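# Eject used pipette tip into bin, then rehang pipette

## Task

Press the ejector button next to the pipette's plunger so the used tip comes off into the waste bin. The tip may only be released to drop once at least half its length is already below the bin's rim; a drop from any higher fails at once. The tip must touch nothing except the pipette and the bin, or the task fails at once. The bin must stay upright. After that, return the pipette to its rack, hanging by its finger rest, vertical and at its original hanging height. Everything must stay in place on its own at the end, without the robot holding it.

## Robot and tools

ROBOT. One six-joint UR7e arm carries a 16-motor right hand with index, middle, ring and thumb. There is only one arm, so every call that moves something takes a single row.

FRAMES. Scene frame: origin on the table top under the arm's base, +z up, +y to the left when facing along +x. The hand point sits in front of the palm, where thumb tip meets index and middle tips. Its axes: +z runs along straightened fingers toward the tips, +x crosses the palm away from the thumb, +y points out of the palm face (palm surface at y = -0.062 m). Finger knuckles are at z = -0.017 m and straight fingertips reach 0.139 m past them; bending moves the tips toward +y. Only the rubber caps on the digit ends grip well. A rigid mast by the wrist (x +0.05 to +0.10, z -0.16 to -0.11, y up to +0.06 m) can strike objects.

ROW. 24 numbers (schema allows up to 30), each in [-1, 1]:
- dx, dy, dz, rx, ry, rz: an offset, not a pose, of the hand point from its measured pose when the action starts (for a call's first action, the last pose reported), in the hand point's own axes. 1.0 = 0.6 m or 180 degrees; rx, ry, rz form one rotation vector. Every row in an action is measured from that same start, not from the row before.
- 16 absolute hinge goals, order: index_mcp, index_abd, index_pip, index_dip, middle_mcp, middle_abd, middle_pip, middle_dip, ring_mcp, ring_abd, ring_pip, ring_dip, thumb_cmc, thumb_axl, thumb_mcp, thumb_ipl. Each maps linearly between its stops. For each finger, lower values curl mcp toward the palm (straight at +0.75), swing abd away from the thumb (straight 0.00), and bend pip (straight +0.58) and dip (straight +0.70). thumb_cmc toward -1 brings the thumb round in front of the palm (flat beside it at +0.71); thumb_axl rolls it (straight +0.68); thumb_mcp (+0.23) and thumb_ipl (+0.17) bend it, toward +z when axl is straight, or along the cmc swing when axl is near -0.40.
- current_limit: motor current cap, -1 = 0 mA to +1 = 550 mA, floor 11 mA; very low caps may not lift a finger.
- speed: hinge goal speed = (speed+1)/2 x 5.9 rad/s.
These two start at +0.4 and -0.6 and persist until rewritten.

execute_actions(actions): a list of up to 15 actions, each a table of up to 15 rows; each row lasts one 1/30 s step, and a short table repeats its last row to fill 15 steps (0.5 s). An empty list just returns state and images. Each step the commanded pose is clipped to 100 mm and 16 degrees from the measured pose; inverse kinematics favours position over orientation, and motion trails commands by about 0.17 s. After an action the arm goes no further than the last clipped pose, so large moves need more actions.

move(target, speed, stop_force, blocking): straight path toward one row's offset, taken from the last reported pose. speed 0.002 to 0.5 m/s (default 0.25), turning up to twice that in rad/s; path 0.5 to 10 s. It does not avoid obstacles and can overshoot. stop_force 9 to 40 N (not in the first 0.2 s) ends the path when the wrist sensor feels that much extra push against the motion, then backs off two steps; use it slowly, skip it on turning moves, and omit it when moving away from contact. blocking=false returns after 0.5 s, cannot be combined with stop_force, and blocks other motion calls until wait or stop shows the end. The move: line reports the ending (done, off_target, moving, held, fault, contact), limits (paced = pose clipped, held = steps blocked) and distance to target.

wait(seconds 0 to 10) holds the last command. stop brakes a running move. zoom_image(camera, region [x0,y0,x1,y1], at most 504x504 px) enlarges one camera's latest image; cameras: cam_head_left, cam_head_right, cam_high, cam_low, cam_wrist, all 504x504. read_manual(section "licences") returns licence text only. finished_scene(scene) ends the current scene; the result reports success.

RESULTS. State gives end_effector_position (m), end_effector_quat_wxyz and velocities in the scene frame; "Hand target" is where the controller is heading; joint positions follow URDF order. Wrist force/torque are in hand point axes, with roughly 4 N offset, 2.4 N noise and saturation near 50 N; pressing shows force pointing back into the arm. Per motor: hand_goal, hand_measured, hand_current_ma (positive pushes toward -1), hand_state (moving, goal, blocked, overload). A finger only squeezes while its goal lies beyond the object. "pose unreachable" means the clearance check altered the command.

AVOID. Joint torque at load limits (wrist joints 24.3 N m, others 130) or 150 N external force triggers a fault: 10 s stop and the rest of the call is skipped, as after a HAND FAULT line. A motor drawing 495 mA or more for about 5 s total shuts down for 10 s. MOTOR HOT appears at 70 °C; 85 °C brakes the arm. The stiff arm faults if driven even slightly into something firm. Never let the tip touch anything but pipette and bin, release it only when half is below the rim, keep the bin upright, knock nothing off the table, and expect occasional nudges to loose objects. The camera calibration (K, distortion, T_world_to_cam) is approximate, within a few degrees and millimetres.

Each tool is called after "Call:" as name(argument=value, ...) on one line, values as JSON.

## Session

Call:
execute_actions(actions=[])

Scene clock: 0.00 s.
end_effector_position=(+0.4265, +0.1873, +0.2419) hand_goal=(+0.754, +0.000, +0.576, +0.696, +0.754, +0.000, +0.576, +0.696, +0.754, +0.000, +0.576, +0.696, +0.714, +0.678, +0.226, +0.168) hand_measured=(+0.754, +0.000, +0.576, +0.696, +0.754, +0.000, +0.576, +0.696, +0.754, +0.000, +0.576, +0.696, +0.714, +0.678, +0.226, +0.168) hand_current_ma=(+0, +0, +0, +0, +0, +0, +0, +0, +0, +0, +0, +0, +0, +0, +0, +0) hand_state=(goal, goal, goal, goal, goal, goal, goal, goal, goal, goal, goal, goal, goal, goal, goal, goal) hand_current_limit=0.40 hand_speed=-0.60 end_effector_quat_wxyz=(+0.095, -0.382, +0.595, +0.701) end_effector_velocity=(-0.000, +0.000, -0.000) end_effector_angular_velocity=(+0.001, +0.000, +0.001)
Joint positions: [-0.22  -0.805  1.693 -0.886 -0.686  2.435]
Joint velocities: [ 0.     0.     0.     0.    -0.    -0.001]
Wrist force (N, on the end effector, along its own x y z axes, offset not removed): no reading
Wrist torque (N m, same axes, about the end effector's origin, offset not removed): no reading
Hand target: +0.426, +0.187, +0.242; +0.095, -0.382, +0.595, +0.701
camera_calibration (this result's frames):
cam_wrist: T_world_to_cam=[[0.338043, 0.0391228, 0.940317, -0.353275], [0.889985, -0.338178, -0.305878, -0.28158], [0.306028, 0.940269, -0.149137, -0.14581], [0, 0, 0, 1]] pos_world=[0.414646, 0.0556973, 0.224316]

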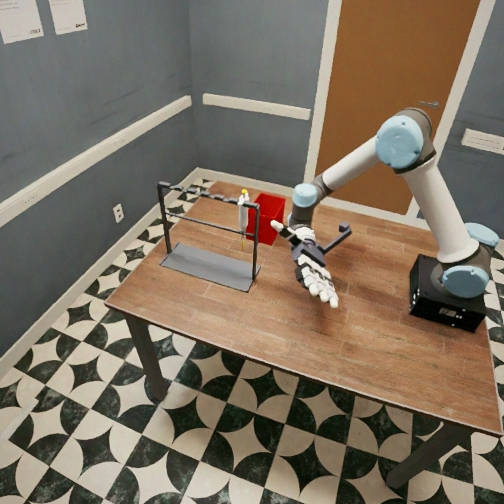

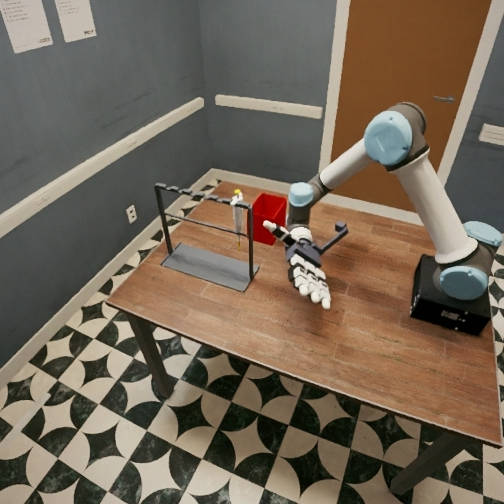

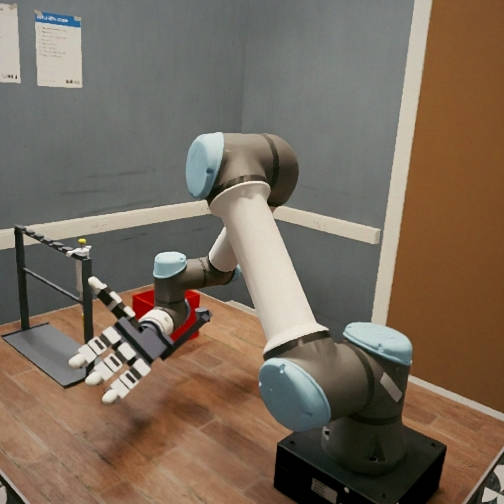

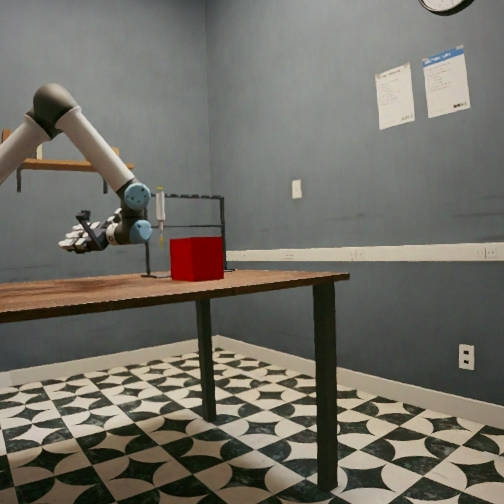

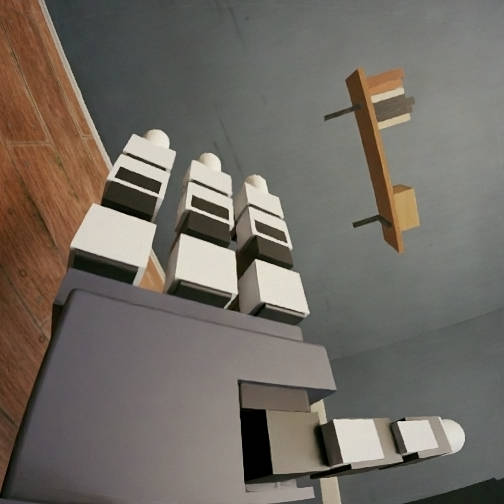

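Call:
zoom_image(camera="cam_head_left", region=[140,150,320,310])

Call:
zoom_image(camera="cam_low", region=[100,160,260,300])

Call:
zoom_image(camera="cam_high", region=[0,200,220,400])

Region (140, 150, 320, 310) of cam_head_left's 504x504 image, scaled by 2.800, with more detail than that image has.

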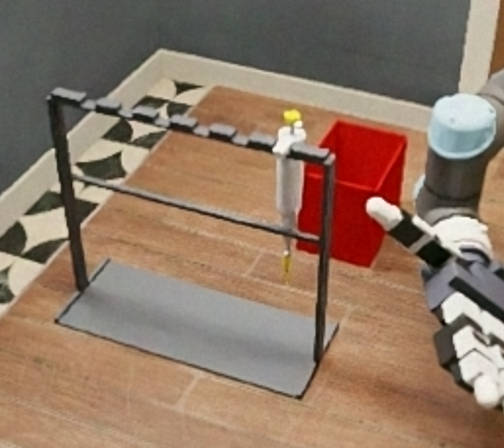

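Region (100, 160, 260, 300) of cam_low's 504x504 image, scaled by 3.150, with more detail than that image has; it fills the top 441 rows of this view, and the rest is white.

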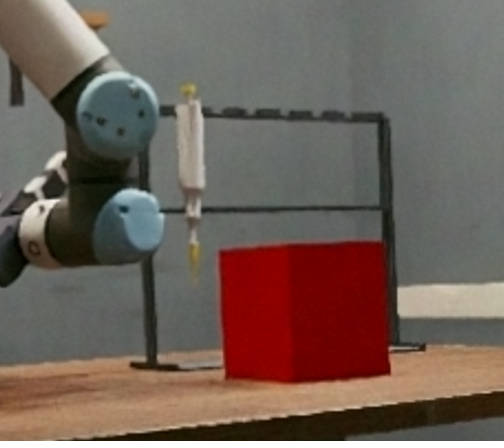

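Region (0, 200, 220, 400) of cam_high's 504x504 image, scaled by 2.291, with more detail than that image has; it fills the top 458 rows of this view, and the rest is white.

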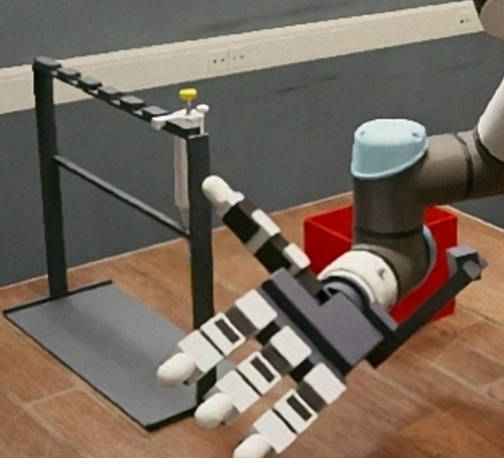

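Call:
move(target=[-0.044,0.094,-0.337,0.415,-0.486,0,0.754,0,0.576,0.696,0.754,0,0.576,0.696,0.754,0,0.576,0.696,0.714,0.678,0.226,0.168,0.4,-0.6], speed=0.2)

Scene clock: 18.17 s.
end_effector_position=(+0.4967, -0.0033, +0.3018) hand_goal=(+0.754, +0.000, +0.576, +0.696, +0.754, +0.000, +0.576, +0.696, +0.754, +0.000, +0.576, +0.696, +0.714, +0.678, +0.226, +0.168) hand_measured=(+0.762, +0.000, +0.576, +0.696, +0.762, +0.000, +0.576, +0.696, +0.762, +0.000, +0.576, +0.696, +0.722, +0.678, +0.226, +0.168) hand_current_ma=(+42, -3, +4, +0, +38, -3, +4, +0, +42, -4, +4, +0, +39, -5, -1, -2) hand_state=(goal, goal, goal, goal, goal, goal, goal, goal, goal, goal, goal, goal, goal, goal, goal, goal) hand_current_limit=0.40 hand_speed=-0.60 end_effector_quat_wxyz=(+0.642, +0.297, +0.642, +0.297) end_effector_velocity=(+0.001, -0.000, +0.000) end_effector_angular_velocity=(+0.000, -0.000, -0.010)
Joint positions: [-0.638 -1.4    2.542 -1.14   0.903  2.437]
Joint velocities: [ 0.007 -0.001 -0.     0.001  0.016  0.   ]
Wrist force (N, on the end effector, along its own x y z axes, offset not removed): [4.0 3.3 0.5]
Wrist torque (N m, same axes, about the end effector's origin, offset not removed): [0.34 -0.57 0.58]
Hand target: +0.497, -0.003, +0.302; +0.642, +0.297, +0.642, +0.297
Off the commanded pose: 0.000 m, 0 deg.
move: done
camera_calibration (this result's frames):
cam_wrist: T_world_to_cam=[[-0.106867, -0.323933, 0.940025, -0.206022], [-0.682588, -0.663537, -0.306255, 0.389888], [0.722947, -0.674378, -0.150203, -0.191243], [0, 0, 0, 1]] pos_world=[0.382375, 0.0629976, 0.284345]

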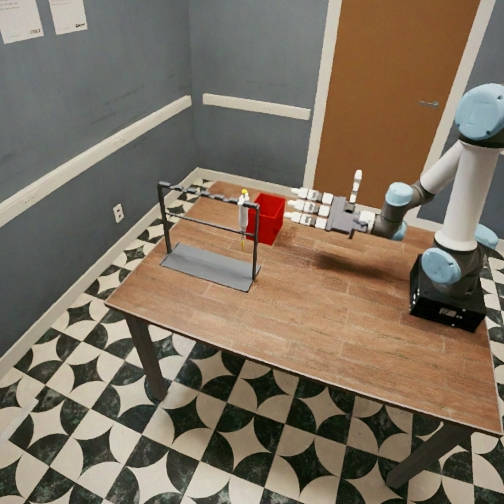

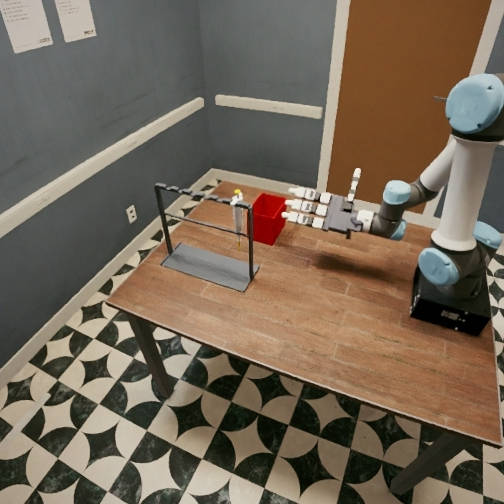

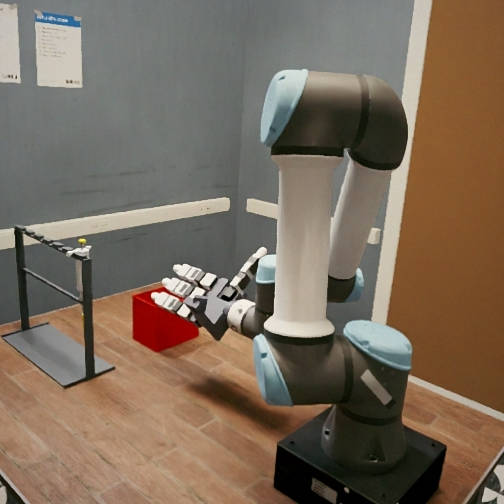

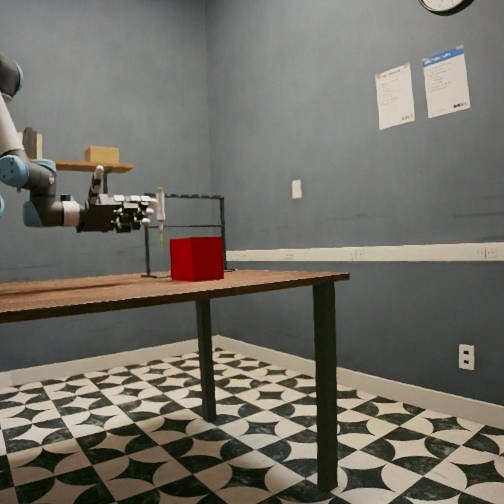

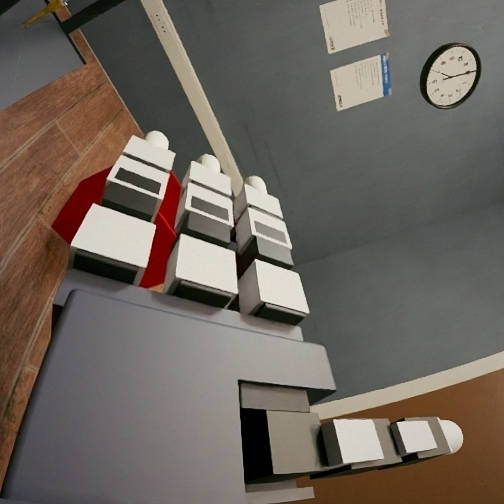

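Call:
move(target=[0,0,0,0,0,-0.276,0.754,0,0.576,0.696,0.754,0,0.576,0.696,0.754,0,0.576,0.696,0.714,0.678,0.226,0.168,0.4,-0.6], speed=0.3)

Call:
move(target=[0.1,0.2,0.397,0,0,0,0.754,0,0.576,0.696,0.754,0,0.576,0.696,0.754,0,0.576,0.696,0.714,0.678,0.226,0.168,0.4,-0.6], speed=0.15)

Call:
zoom_image(camera="cam_head_left", region=[160,150,320,290])

Call:
zoom_image(camera="cam_high", region=[0,200,220,400])

Scene clock: 24.10 s.
end_effector_position=(+0.4966, -0.0032, +0.3020) hand_goal=(+0.754, +0.000, +0.576, +0.696, +0.754, +0.000, +0.576, +0.696, +0.754, +0.000, +0.576, +0.696, +0.714, +0.678, +0.226, +0.168) hand_measured=(+0.756, -0.002, +0.576, +0.696, +0.756, -0.002, +0.576, +0.696, +0.758, -0.004, +0.576, +0.696, +0.718, +0.678, +0.226, +0.168) hand_current_ma=(+16, -12, +4, +0, +14, -12, +4, +0, +16, -13, +4, +0, +19, -5, -1, -2) hand_state=(goal, goal, goal, goal, goal, goal, goal, goal, goal, goal, goal, goal, goal, goal, goal, goal) hand_current_limit=0.40 hand_speed=-0.60 end_effector_quat_wxyz=(+0.707, +0.000, +0.707, -0.000) end_effector_velocity=(+0.000, -0.000, +0.000) end_effector_angular_velocity=(-0.007, +0.003, -0.000)
Joint positions: [-0.783 -1.565  2.46  -0.894  0.758  1.571]
Joint velocities: [-0.001 -0.002 -0.003  0.009 -0.    -0.01 ]
Wrist force (N, on the end effector, along its own x y z axes, offset not removed): [4.1 0.0 1.9]
Wrist torque (N m, same axes, about the end effector's origin, offset not removed): [-0.07 -0.74 0.44]
Hand target: +0.497, -0.003, +0.302; +0.707, -0.000, +0.707, -0.000
Off the commanded pose: 0.000 m, 0 deg.
move: done
camera_calibration (this result's frames):
cam_wrist: T_world_to_cam=[[-0.107053, 0.50649, 0.855574, -0.177913], [-0.682738, -0.663008, 0.307065, 0.20477], [0.722778, -0.551261, 0.416777, -0.361844], [0, 0, 0, 1]] pos_world=[0.382291, 0.0264044, 0.240148]

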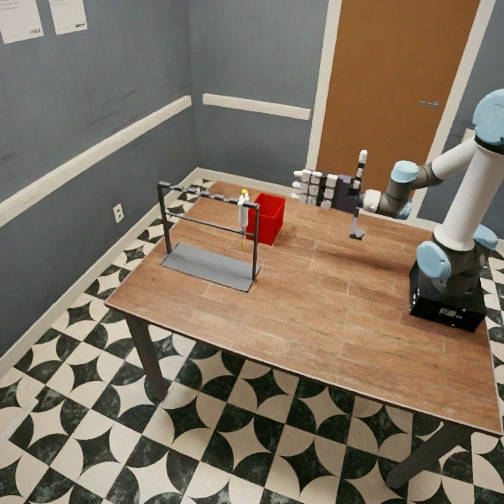

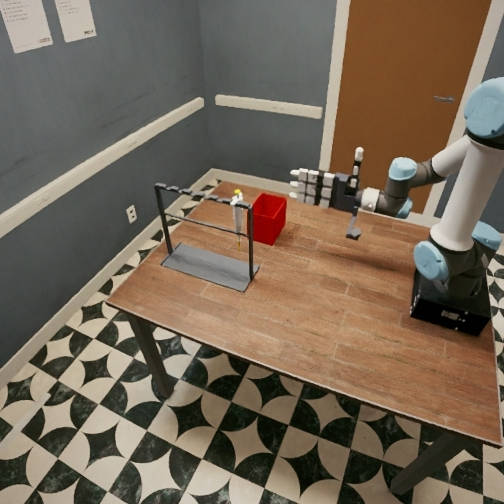

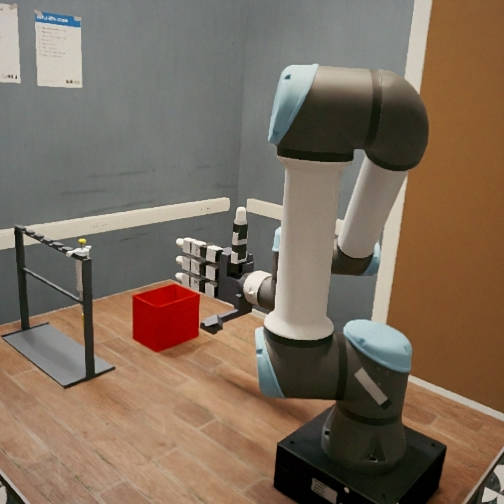

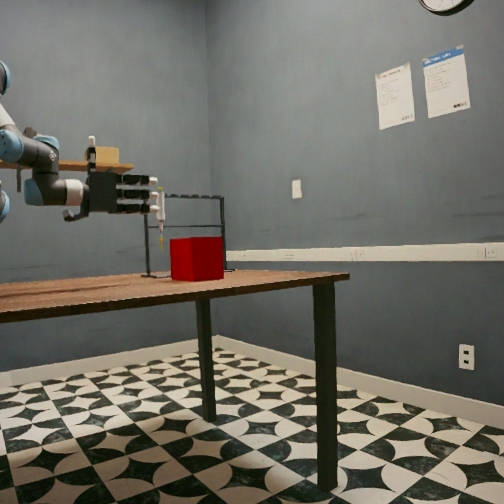

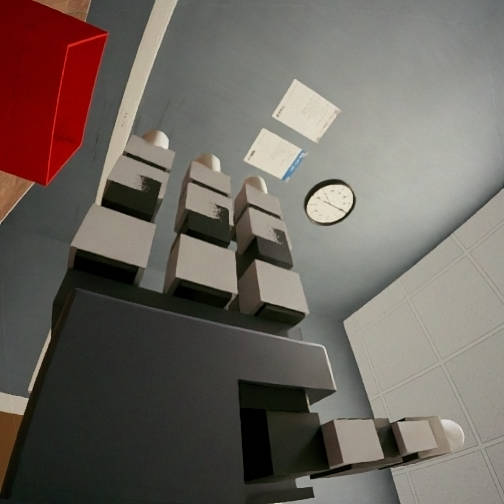

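Scene clock: 26.43 s.
end_effector_position=(+0.7348, +0.1168, +0.2417) hand_goal=(+0.754, +0.000, +0.576, +0.696, +0.754, +0.000, +0.576, +0.696, +0.754, +0.000, +0.576, +0.696, +0.714, +0.678, +0.226, +0.168) hand_measured=(+0.756, -0.002, +0.576, +0.696, +0.756, -0.002, +0.576, +0.696, +0.756, -0.004, +0.576, +0.696, +0.716, +0.678, +0.226, +0.168) hand_current_ma=(+13, -13, +4, +0, +11, -13, +4, +0, +13, -14, +4, +0, +15, -5, -1, -2) hand_state=(goal, goal, goal, goal, goal, goal, goal, goal, goal, goal, goal, goal, goal, goal, goal, goal) hand_current_limit=0.40 hand_speed=-0.60 end_effector_quat_wxyz=(+0.707, -0.000, +0.707, -0.000) end_effector_velocity=(+0.001, +0.001, -0.000) end_effector_angular_velocity=(+0.000, +0.000, +0.001)
Joint positions: [-0.173 -0.992  1.851 -0.858  1.367  1.571]
Joint velocities: [ 0.002  0.003 -0.004  0.002  0.002  0.   ]
Wrist force (N, on the end effector, along its own x y z axes, offset not removed): [3.4 1.4 -0.8]
Wrist torque (N m, same axes, about the end effector's origin, offset not removed): [0.15 -0.52 0.19]
Hand target: +0.735, +0.117, +0.242; +0.707, -0.000, +0.707, -0.000
Off the commanded pose: 0.000 m, 0 deg.
move: done
camera_calibration (this result's frames):
cam_wrist: T_world_to_cam=[[-0.106866, 0.506785, 0.855423, -0.161765], [-0.682667, -0.662905, 0.307446, 0.465374], [0.722873, -0.551114, 0.416807, -0.442831], [0, 0, 0, 1]] pos_world=[0.620519, 0.146428, 0.179875]

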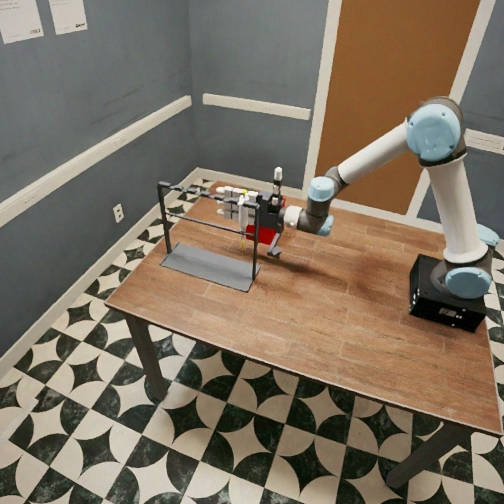

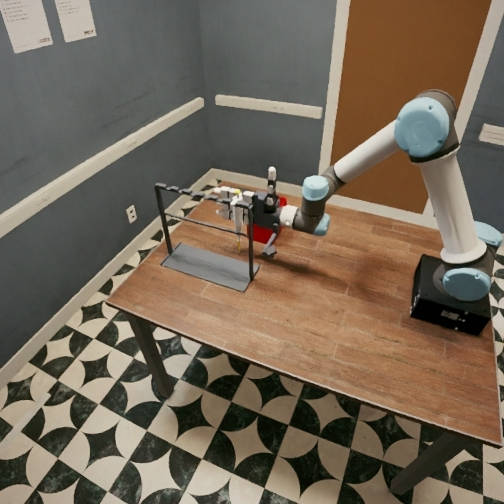

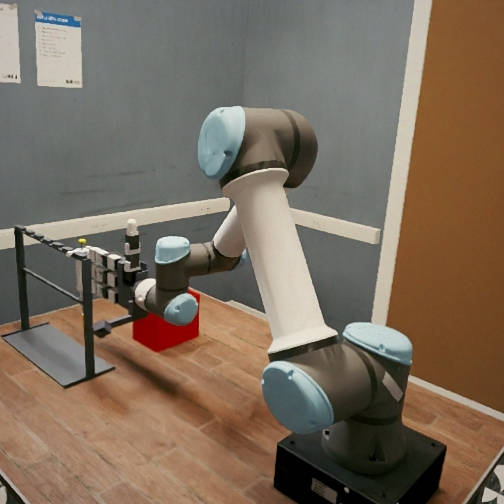

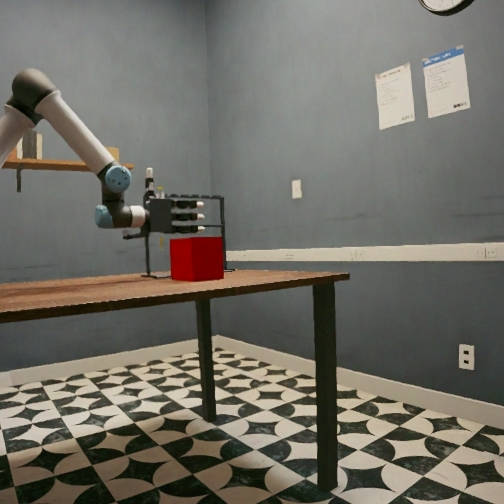

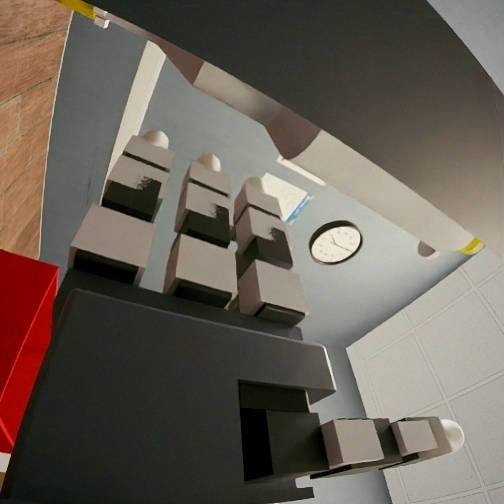

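Region (160, 150, 320, 290) of cam_head_left's 504x504 image, scaled by 3.150, with more detail than that image has; it fills the top 441 rows of this view, and the rest is white.

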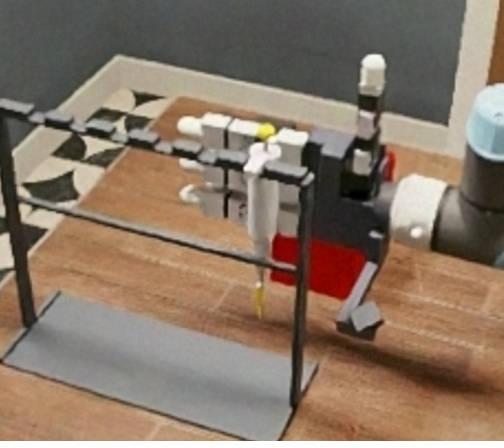

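Region (0, 200, 220, 400) of cam_high's 504x504 image, scaled by 2.291, with more detail than that image has; it fills the top 458 rows of this view, and the rest is white.

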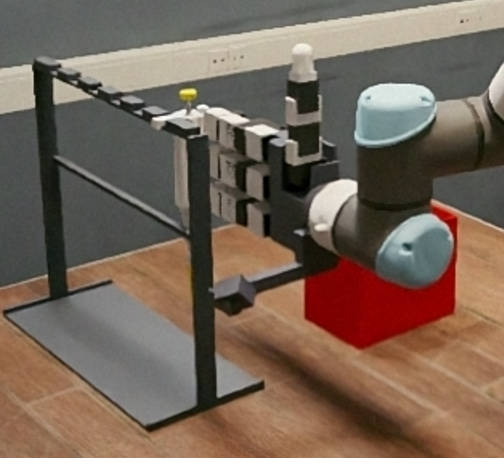

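Call:
move(target=[0,0.06,0,0,0,0,0.754,0,0.576,0.696,0.754,0,0.576,0.696,0.754,0,0.576,0.696,0.714,0.678,0.226,0.168,0.4,-0.6], speed=0.03)

Call:
zoom_image(camera="cam_head_left", region=[160,150,320,290])

Call:
zoom_image(camera="cam_high", region=[0,200,220,400])

Call:
zoom_image(camera="cam_low", region=[100,160,260,300])

Scene clock: 36.00 s.
end_effector_position=(+0.7348, +0.1527, +0.2416) hand_goal=(+0.754, +0.000, +0.576, +0.696, +0.754, +0.000, +0.576, +0.696, +0.754, +0.000, +0.576, +0.696, +0.714, +0.678, +0.226, +0.168) hand_measured=(+0.756, -0.002, +0.576, +0.696, +0.756, -0.002, +0.576, +0.696, +0.756, -0.004, +0.576, +0.696, +0.716, +0.678, +0.226, +0.168) hand_current_ma=(+13, -13, +4, +0, +11, -13, +4, +0, +13, -14, +4, +0, +15, -5, -1, -2) hand_state=(goal, goal, goal, goal, goal, goal, goal, goal, goal, goal, goal, goal, goal, goal, goal, goal) hand_current_limit=0.40 hand_speed=-0.60 end_effector_quat_wxyz=(+0.707, -0.000, +0.707, -0.000) end_effector_velocity=(+0.000, +0.002, -0.000) end_effector_angular_velocity=(+0.000, -0.000, -0.000)
Joint positions: [-0.101 -0.986  1.84  -0.853  1.439  1.571]
Joint velocities: [ 0.004  0.001 -0.001 -0.     0.004  0.   ]
Wrist force (N, on the end effector, along its own x y z axes, offset not removed): [0.9 -0.5 -0.3]
Wrist torque (N m, same axes, about the end effector's origin, offset not removed): [-0.28 -0.10 -0.09]
Hand target: +0.735, +0.153, +0.242; +0.707, -0.000, +0.707, -0.000
Off the commanded pose: 0.000 m, 0 deg.
move: done
camera_calibration (this result's frames):
cam_wrist: T_world_to_cam=[[-0.106866, 0.506901, 0.855354, -0.179876], [-0.682656, -0.662871, 0.307542, 0.489154], [0.722883, -0.551047, 0.416878, -0.423062], [0, 0, 0, 1]] pos_world=[0.620525, 0.182299, 0.179787]

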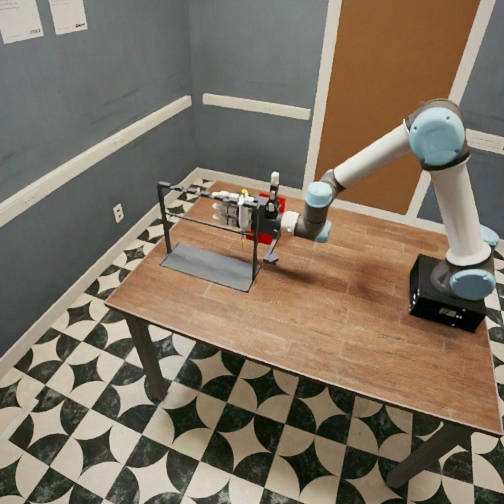

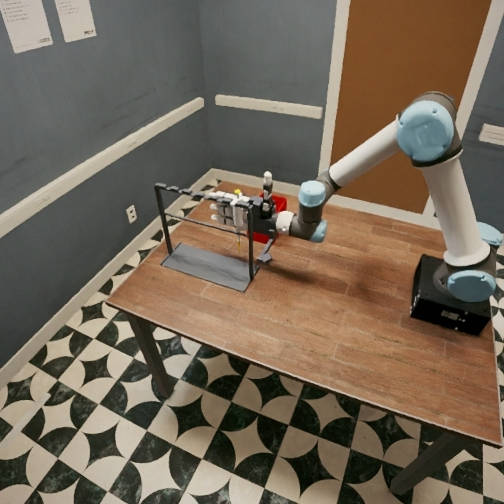

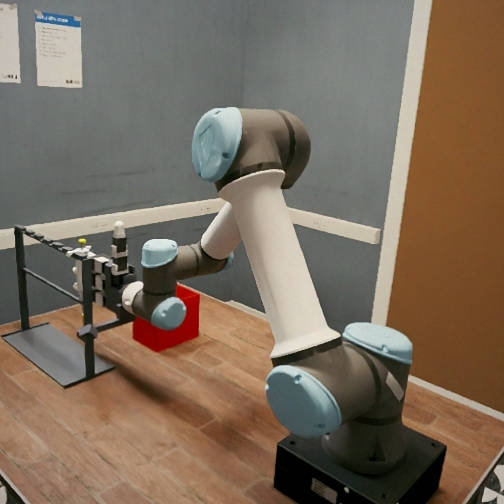

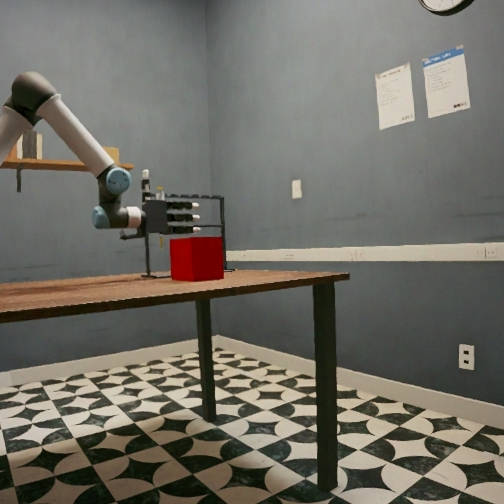

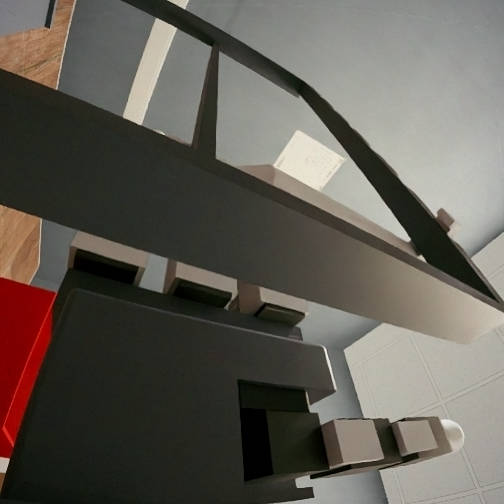

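Region (160, 150, 320, 290) of cam_head_left's 504x504 image, scaled by 3.150, with more detail than that image has; it fills the top 441 rows of this view, and the rest is white.

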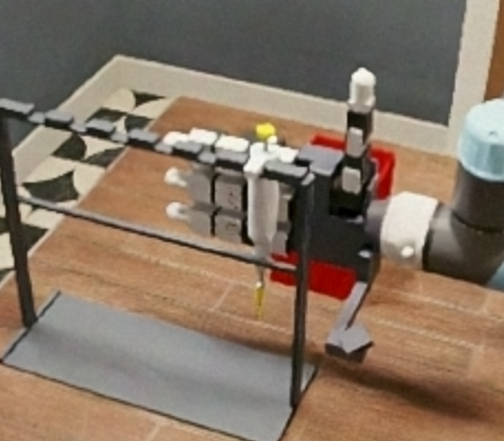

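Region (0, 200, 220, 400) of cam_high's 504x504 image, scaled by 2.291, with more detail than that image has; it fills the top 458 rows of this view, and the rest is white.

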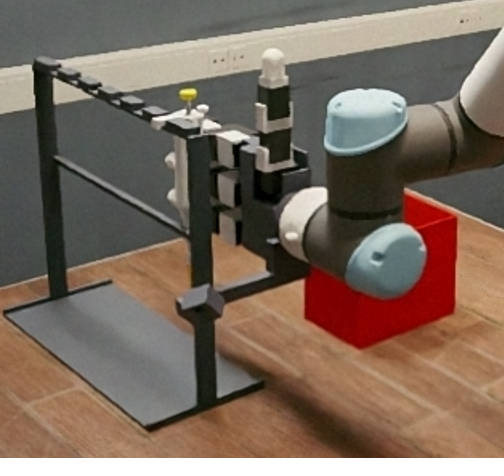

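Region (100, 160, 260, 300) of cam_low's 504x504 image, scaled by 3.150, with more detail than that image has; it fills the top 441 rows of this view, and the rest is white.

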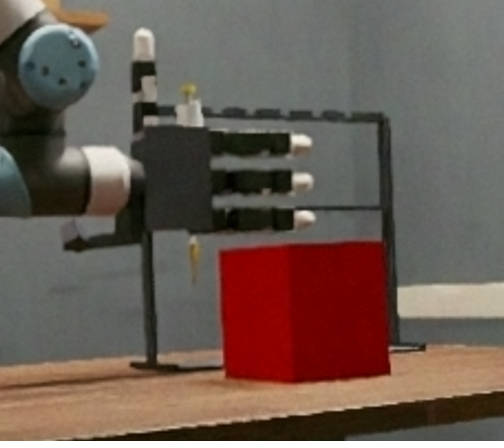

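Call:
move(target=[0,0.025,0.01,0,0,0,0.754,0,0.576,0.696,0.754,0,0.576,0.696,0.754,0,0.576,0.696,0.714,0.678,0.226,0.168,0.4,-0.6], speed=0.015)

Call:
zoom_image(camera="cam_head_left", region=[190,160,310,270])

Call:
zoom_image(camera="cam_high", region=[20,210,160,340])

Scene clock: 39.57 s.
end_effector_position=(+0.7408, +0.1676, +0.2416) hand_goal=(+0.754, +0.000, +0.576, +0.696, +0.754, +0.000, +0.576, +0.696, +0.754, +0.000, +0.576, +0.696, +0.714, +0.678, +0.226, +0.168) hand_measured=(+0.756, -0.002, +0.576, +0.696, +0.756, -0.002, +0.576, +0.696, +0.756, -0.004, +0.576, +0.696, +0.716, +0.678, +0.226, +0.168) hand_current_ma=(+13, -13, +4, +0, +11, -13, +4, +0, +13, -14, +4, +0, +15, -5, -1, -2) hand_state=(goal, goal, goal, goal, goal, goal, goal, goal, goal, goal, goal, goal, goal, goal, goal, goal) hand_current_limit=0.40 hand_speed=-0.60 end_effector_quat_wxyz=(+0.707, -0.000, +0.707, -0.000) end_effector_velocity=(+0.001, +0.001, +0.000) end_effector_angular_velocity=(-0.000, -0.000, -0.000)
Joint positions: [-0.07  -0.972  1.814 -0.841  1.471  1.571]
Joint velocities: [ 0.002  0.001 -0.003  0.001  0.003 -0.   ]
Wrist force (N, on the end effector, along its own x y z axes, offset not removed): [1.2 0.7 0.0]
Wrist torque (N m, same axes, about the end effector's origin, offset not removed): [0.11 -0.11 0.09]
Hand target: +0.741, +0.168, +0.242; +0.707, -0.000, +0.707, -0.000
Off the commanded pose: 0.000 m, 0 deg.
move: done
camera_calibration (this result's frames):
cam_wrist: T_world_to_cam=[[-0.10687, 0.506858, 0.855379, -0.18677], [-0.682651, -0.662892, 0.307509, 0.503114], [0.722887, -0.551062, 0.416851, -0.419137], [0, 0, 0, 1]] pos_world=[0.62648, 0.197206, 0.179765]

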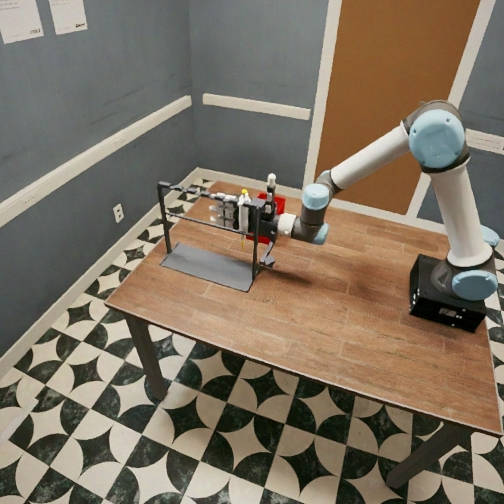

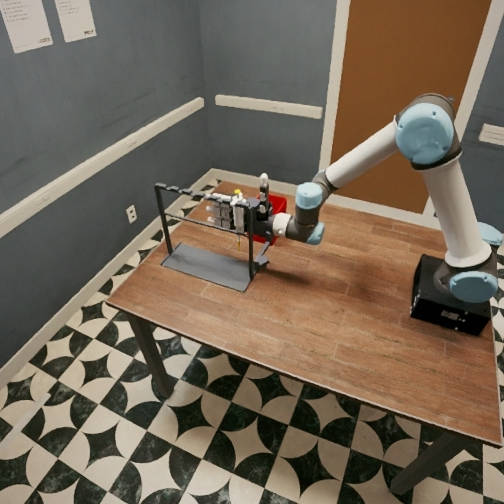

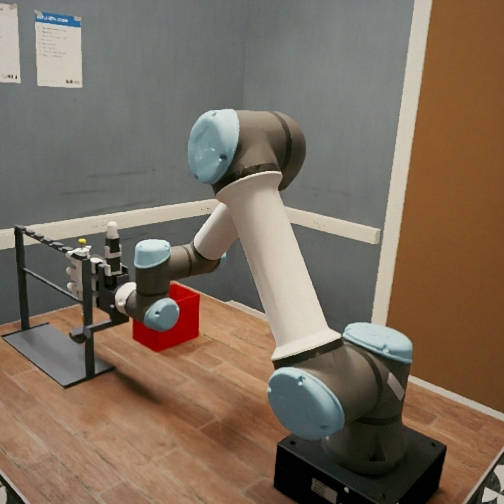

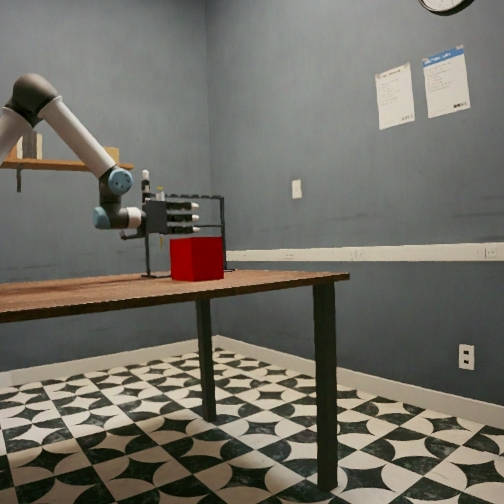

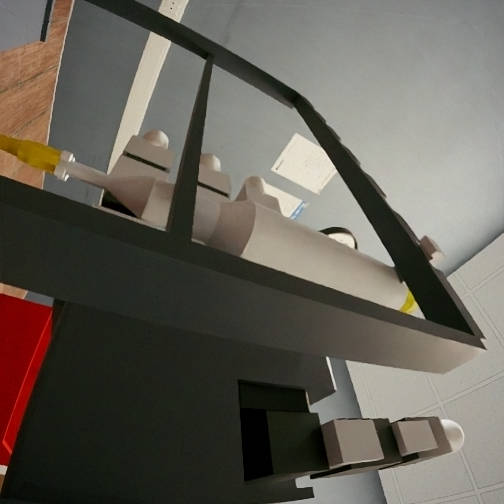

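Region (190, 160, 310, 270) of cam_head_left's 504x504 image, scaled by 4.200, with more detail than that image has; it fills the top 462 rows of this view, and the rest is white.

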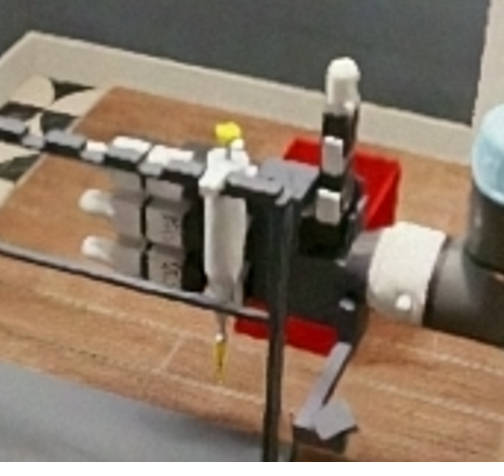

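Region (20, 210, 160, 340) of cam_high's 504x504 image, scaled by 3.600, with more detail than that image has; it fills the top 468 rows of this view, and the rest is white.

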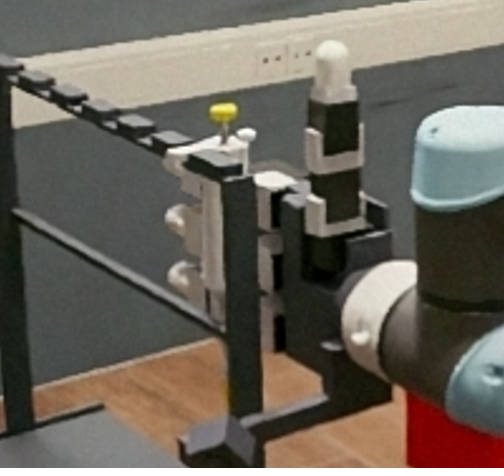

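Call:
move(target=[0,0.012,0,0,0,0,0.754,0,0.576,0.696,0.754,0,0.576,0.696,0.754,0,0.576,0.696,0.714,0.678,0.226,0.168,0.4,-0.6], speed=0.01)

Call:
execute_actions(actions=[[[0,0,0,0,0,0,-0.3,0,-0.7,-0.5,-0.3,0,-0.7,-0.5,0.754,0,0.576,0.696,0.714,0.678,0.226,0.168,0.4,-0.6]],[[0,0,0,0,0,0,-0.3,0,-0.7,-0.5,-0.3,0,-0.7,-0.5,0.754,0,0.576,0.696,0.714,0.678,0.226,0.168,0.4,-0.6]],[[0,0,0,0,0,0,-0.3,0,-0.7,-0.5,-0.3,0,-0.7,-0.5,0.754,0,0.576,0.696,0.714,0.678,0.226,0.168,0.4,-0.6]],[[0,0,0,0,0,0,-0.3,0,-0.7,-0.5,-0.3,0,-0.7,-0.5,0.754,0,0.576,0.696,0.714,0.678,0.226,0.168,0.4,-0.6]]])

Call:
zoom_image(camera="cam_head_left", region=[190,160,310,270])

Call:
zoom_image(camera="cam_high", region=[20,210,160,340])

Scene clock: 43.67 s.
end_effector_position=(+0.7408, +0.1747, +0.2416) hand_goal=(+0.754, +0.000, +0.576, +0.696, +0.754, +0.000, +0.576, +0.696, +0.754, +0.000, +0.576, +0.696, +0.714, +0.678, +0.226, +0.168) hand_measured=(+0.756, -0.002, +0.576, +0.696, +0.756, -0.002, +0.576, +0.696, +0.756, -0.004, +0.576, +0.696, +0.716, +0.678, +0.226, +0.168) hand_current_ma=(+13, -13, +4, +0, +11, -13, +4, +0, +13, -14, +4, +0, +15, -5, -1, -2) hand_state=(goal, goal, goal, goal, goal, goal, goal, goal, goal, goal, goal, goal, goal, goal, goal, goal) hand_current_limit=0.40 hand_speed=-0.60 end_effector_quat_wxyz=(+0.707, -0.000, +0.707, -0.000) end_effector_velocity=(+0.000, +0.001, +0.000) end_effector_angular_velocity=(-0.001, -0.000, -0.001)
Joint positions: [-0.056 -0.97   1.811 -0.839  1.485  1.571]
Joint velocities: [ 0.002  0.    -0.001  0.001  0.003 -0.001]
Wrist force (N, on the end effector, along its own x y z axes, offset not removed): [4.4 3.8 1.4]
Wrist torque (N m, same axes, about the end effector's origin, offset not removed): [0.46 -0.70 0.49]
Hand target: +0.741, +0.175, +0.242; +0.707, -0.000, +0.707, -0.000
Off the commanded pose: 0.000 m, 0 deg.
move: done
camera_calibration (this result's frames):
cam_wrist: T_world_to_cam=[[-0.106874, 0.506933, 0.855334, -0.190346], [-0.682647, -0.662869, 0.307568, 0.507802], [0.722891, -0.55102, 0.4169, -0.415241], [0, 0, 0, 1]] pos_world=[0.62648, 0.204293, 0.17974]

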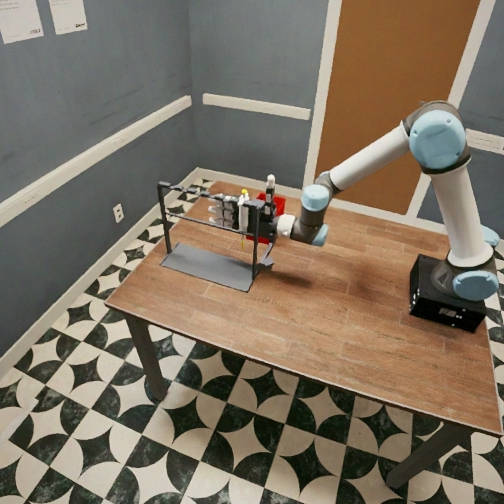

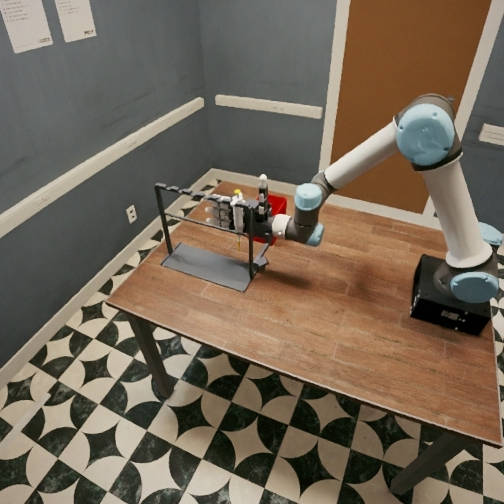

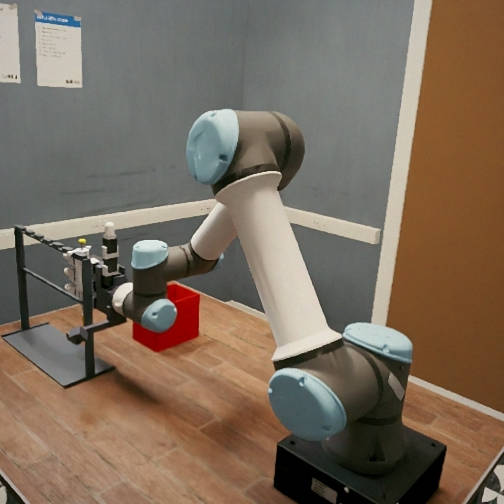

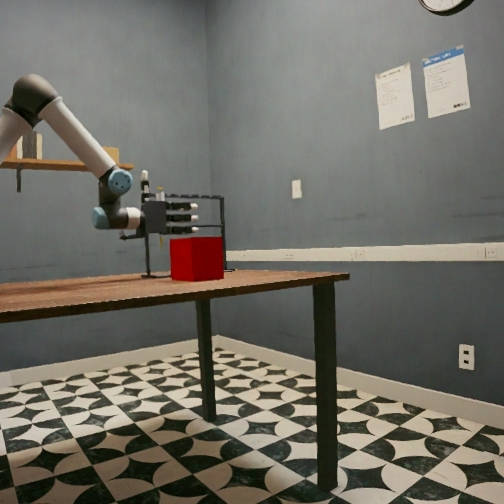

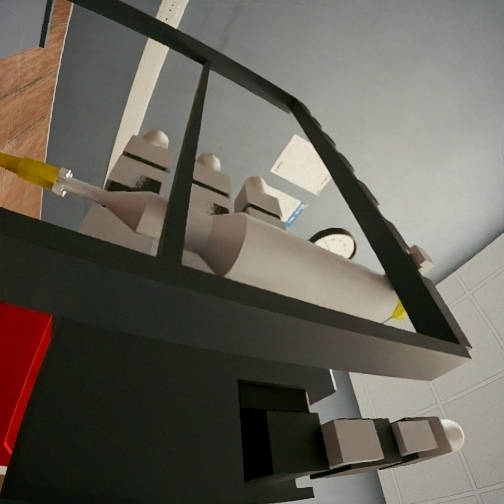

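Scene clock: 45.67 s.
end_effector_position=(+0.7408, +0.1747, +0.2416) hand_goal=(-0.300, +0.000, -0.700, -0.500, -0.300, +0.000, -0.700, -0.500, +0.754, +0.000, +0.576, +0.696, +0.714, +0.678, +0.226, +0.168) hand_measured=(-0.290, -0.002, -0.548, -0.404, -0.294, -0.002, -0.560, -0.414, +0.756, -0.004, +0.576, +0.696, +0.716, +0.678, +0.226, +0.168) hand_current_ma=(+57, -13, +385, +385, +33, -13, +385, +385, +13, -14, +4, +0, +15, -5, -1, -2) hand_state=(goal, goal, blocked, blocked, goal, goal, blocked, blocked, goal, goal, goal, goal, goal, goal, goal, goal) hand_current_limit=0.40 hand_speed=-0.60 end_effector_quat_wxyz=(+0.707, -0.000, +0.707, -0.000) end_effector_velocity=(-0.000, +0.000, +0.000) end_effector_angular_velocity=(+0.000, -0.001, +0.001)
Joint positions: [-0.056 -0.97   1.811 -0.839  1.485  1.571]
Joint velocities: [ 0.001 -0.     0.    -0.     0.     0.   ]
Wrist force (N, on the end effector, along its own x y z axes, offset not removed): [1.1 -2.0 0.2]
Wrist torque (N m, same axes, about the end effector's origin, offset not removed): [-0.33 -0.42 -0.24]
Hand target: +0.741, +0.175, +0.242; +0.707, -0.000, +0.707, -0.000
Off the commanded pose: 0.000 m, 0 deg.
camera_calibration (this result's frames):
cam_wrist: T_world_to_cam=[[-0.106869, 0.506934, 0.855334, -0.190368], [-0.682653, -0.662863, 0.307568, 0.50783], [0.722886, -0.551027, 0.4169, -0.415217], [0, 0, 0, 1]] pos_world=[0.626482, 0.20433, 0.17974]

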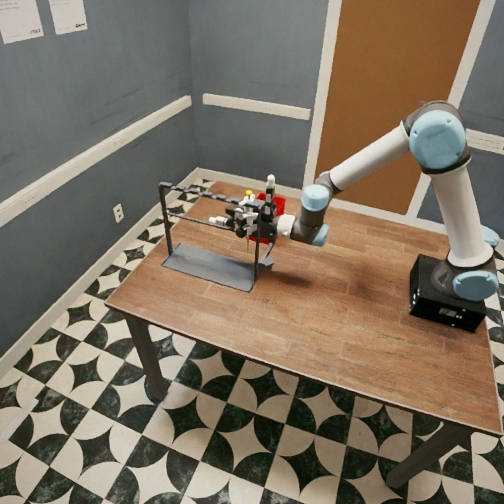

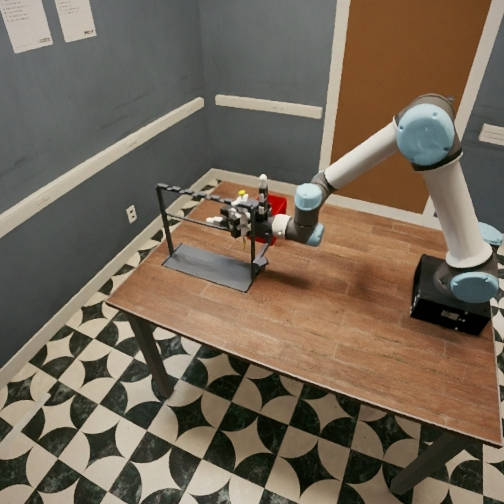

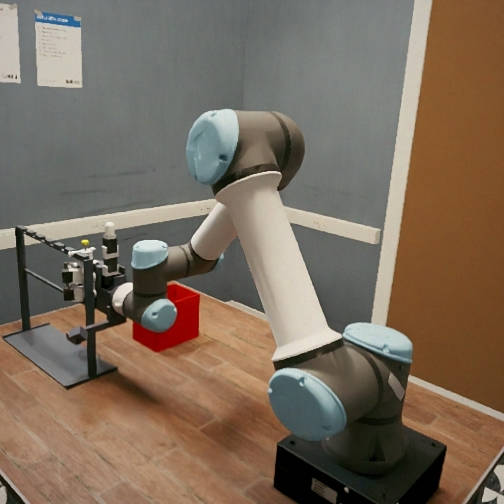

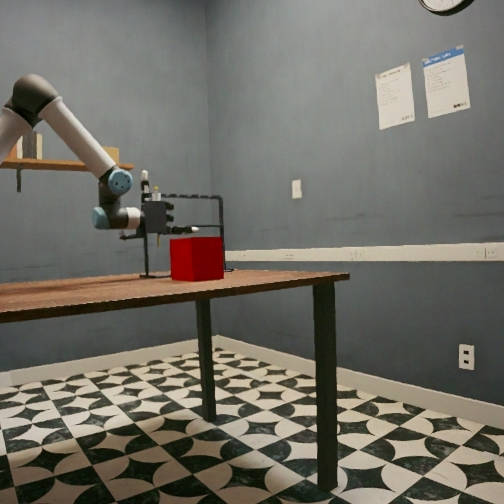

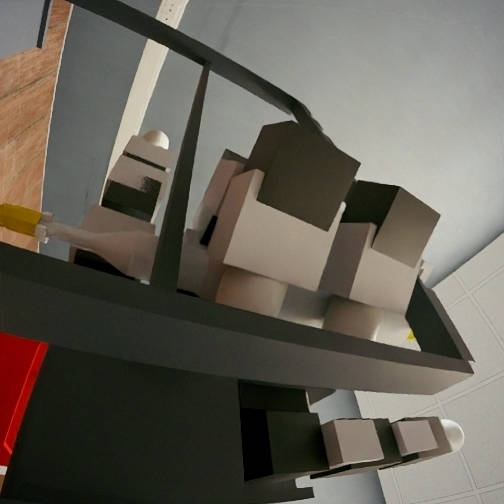

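Region (190, 160, 310, 270) of cam_head_left's 504x504 image, scaled by 4.200, with more detail than that image has; it fills the top 462 rows of this view, and the rest is white.

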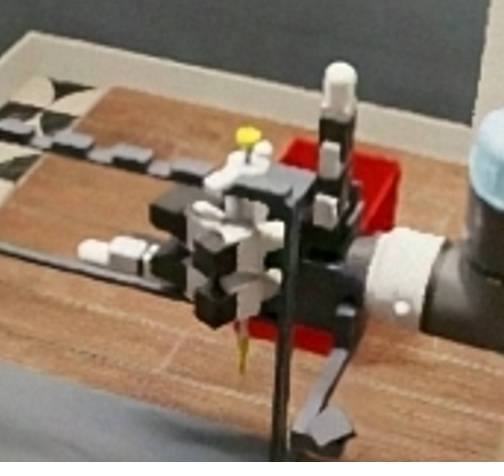

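Region (20, 210, 160, 340) of cam_high's 504x504 image, scaled by 3.600, with more detail than that image has; it fills the top 468 rows of this view, and the rest is white.

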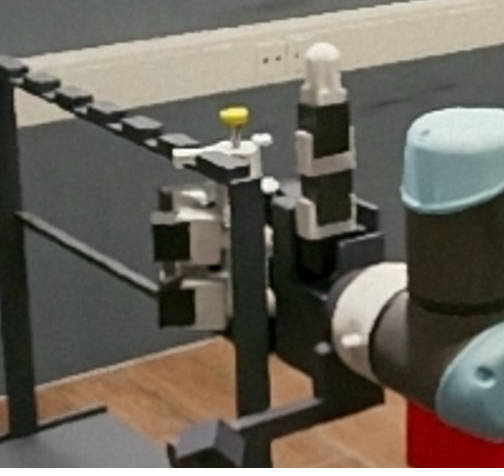

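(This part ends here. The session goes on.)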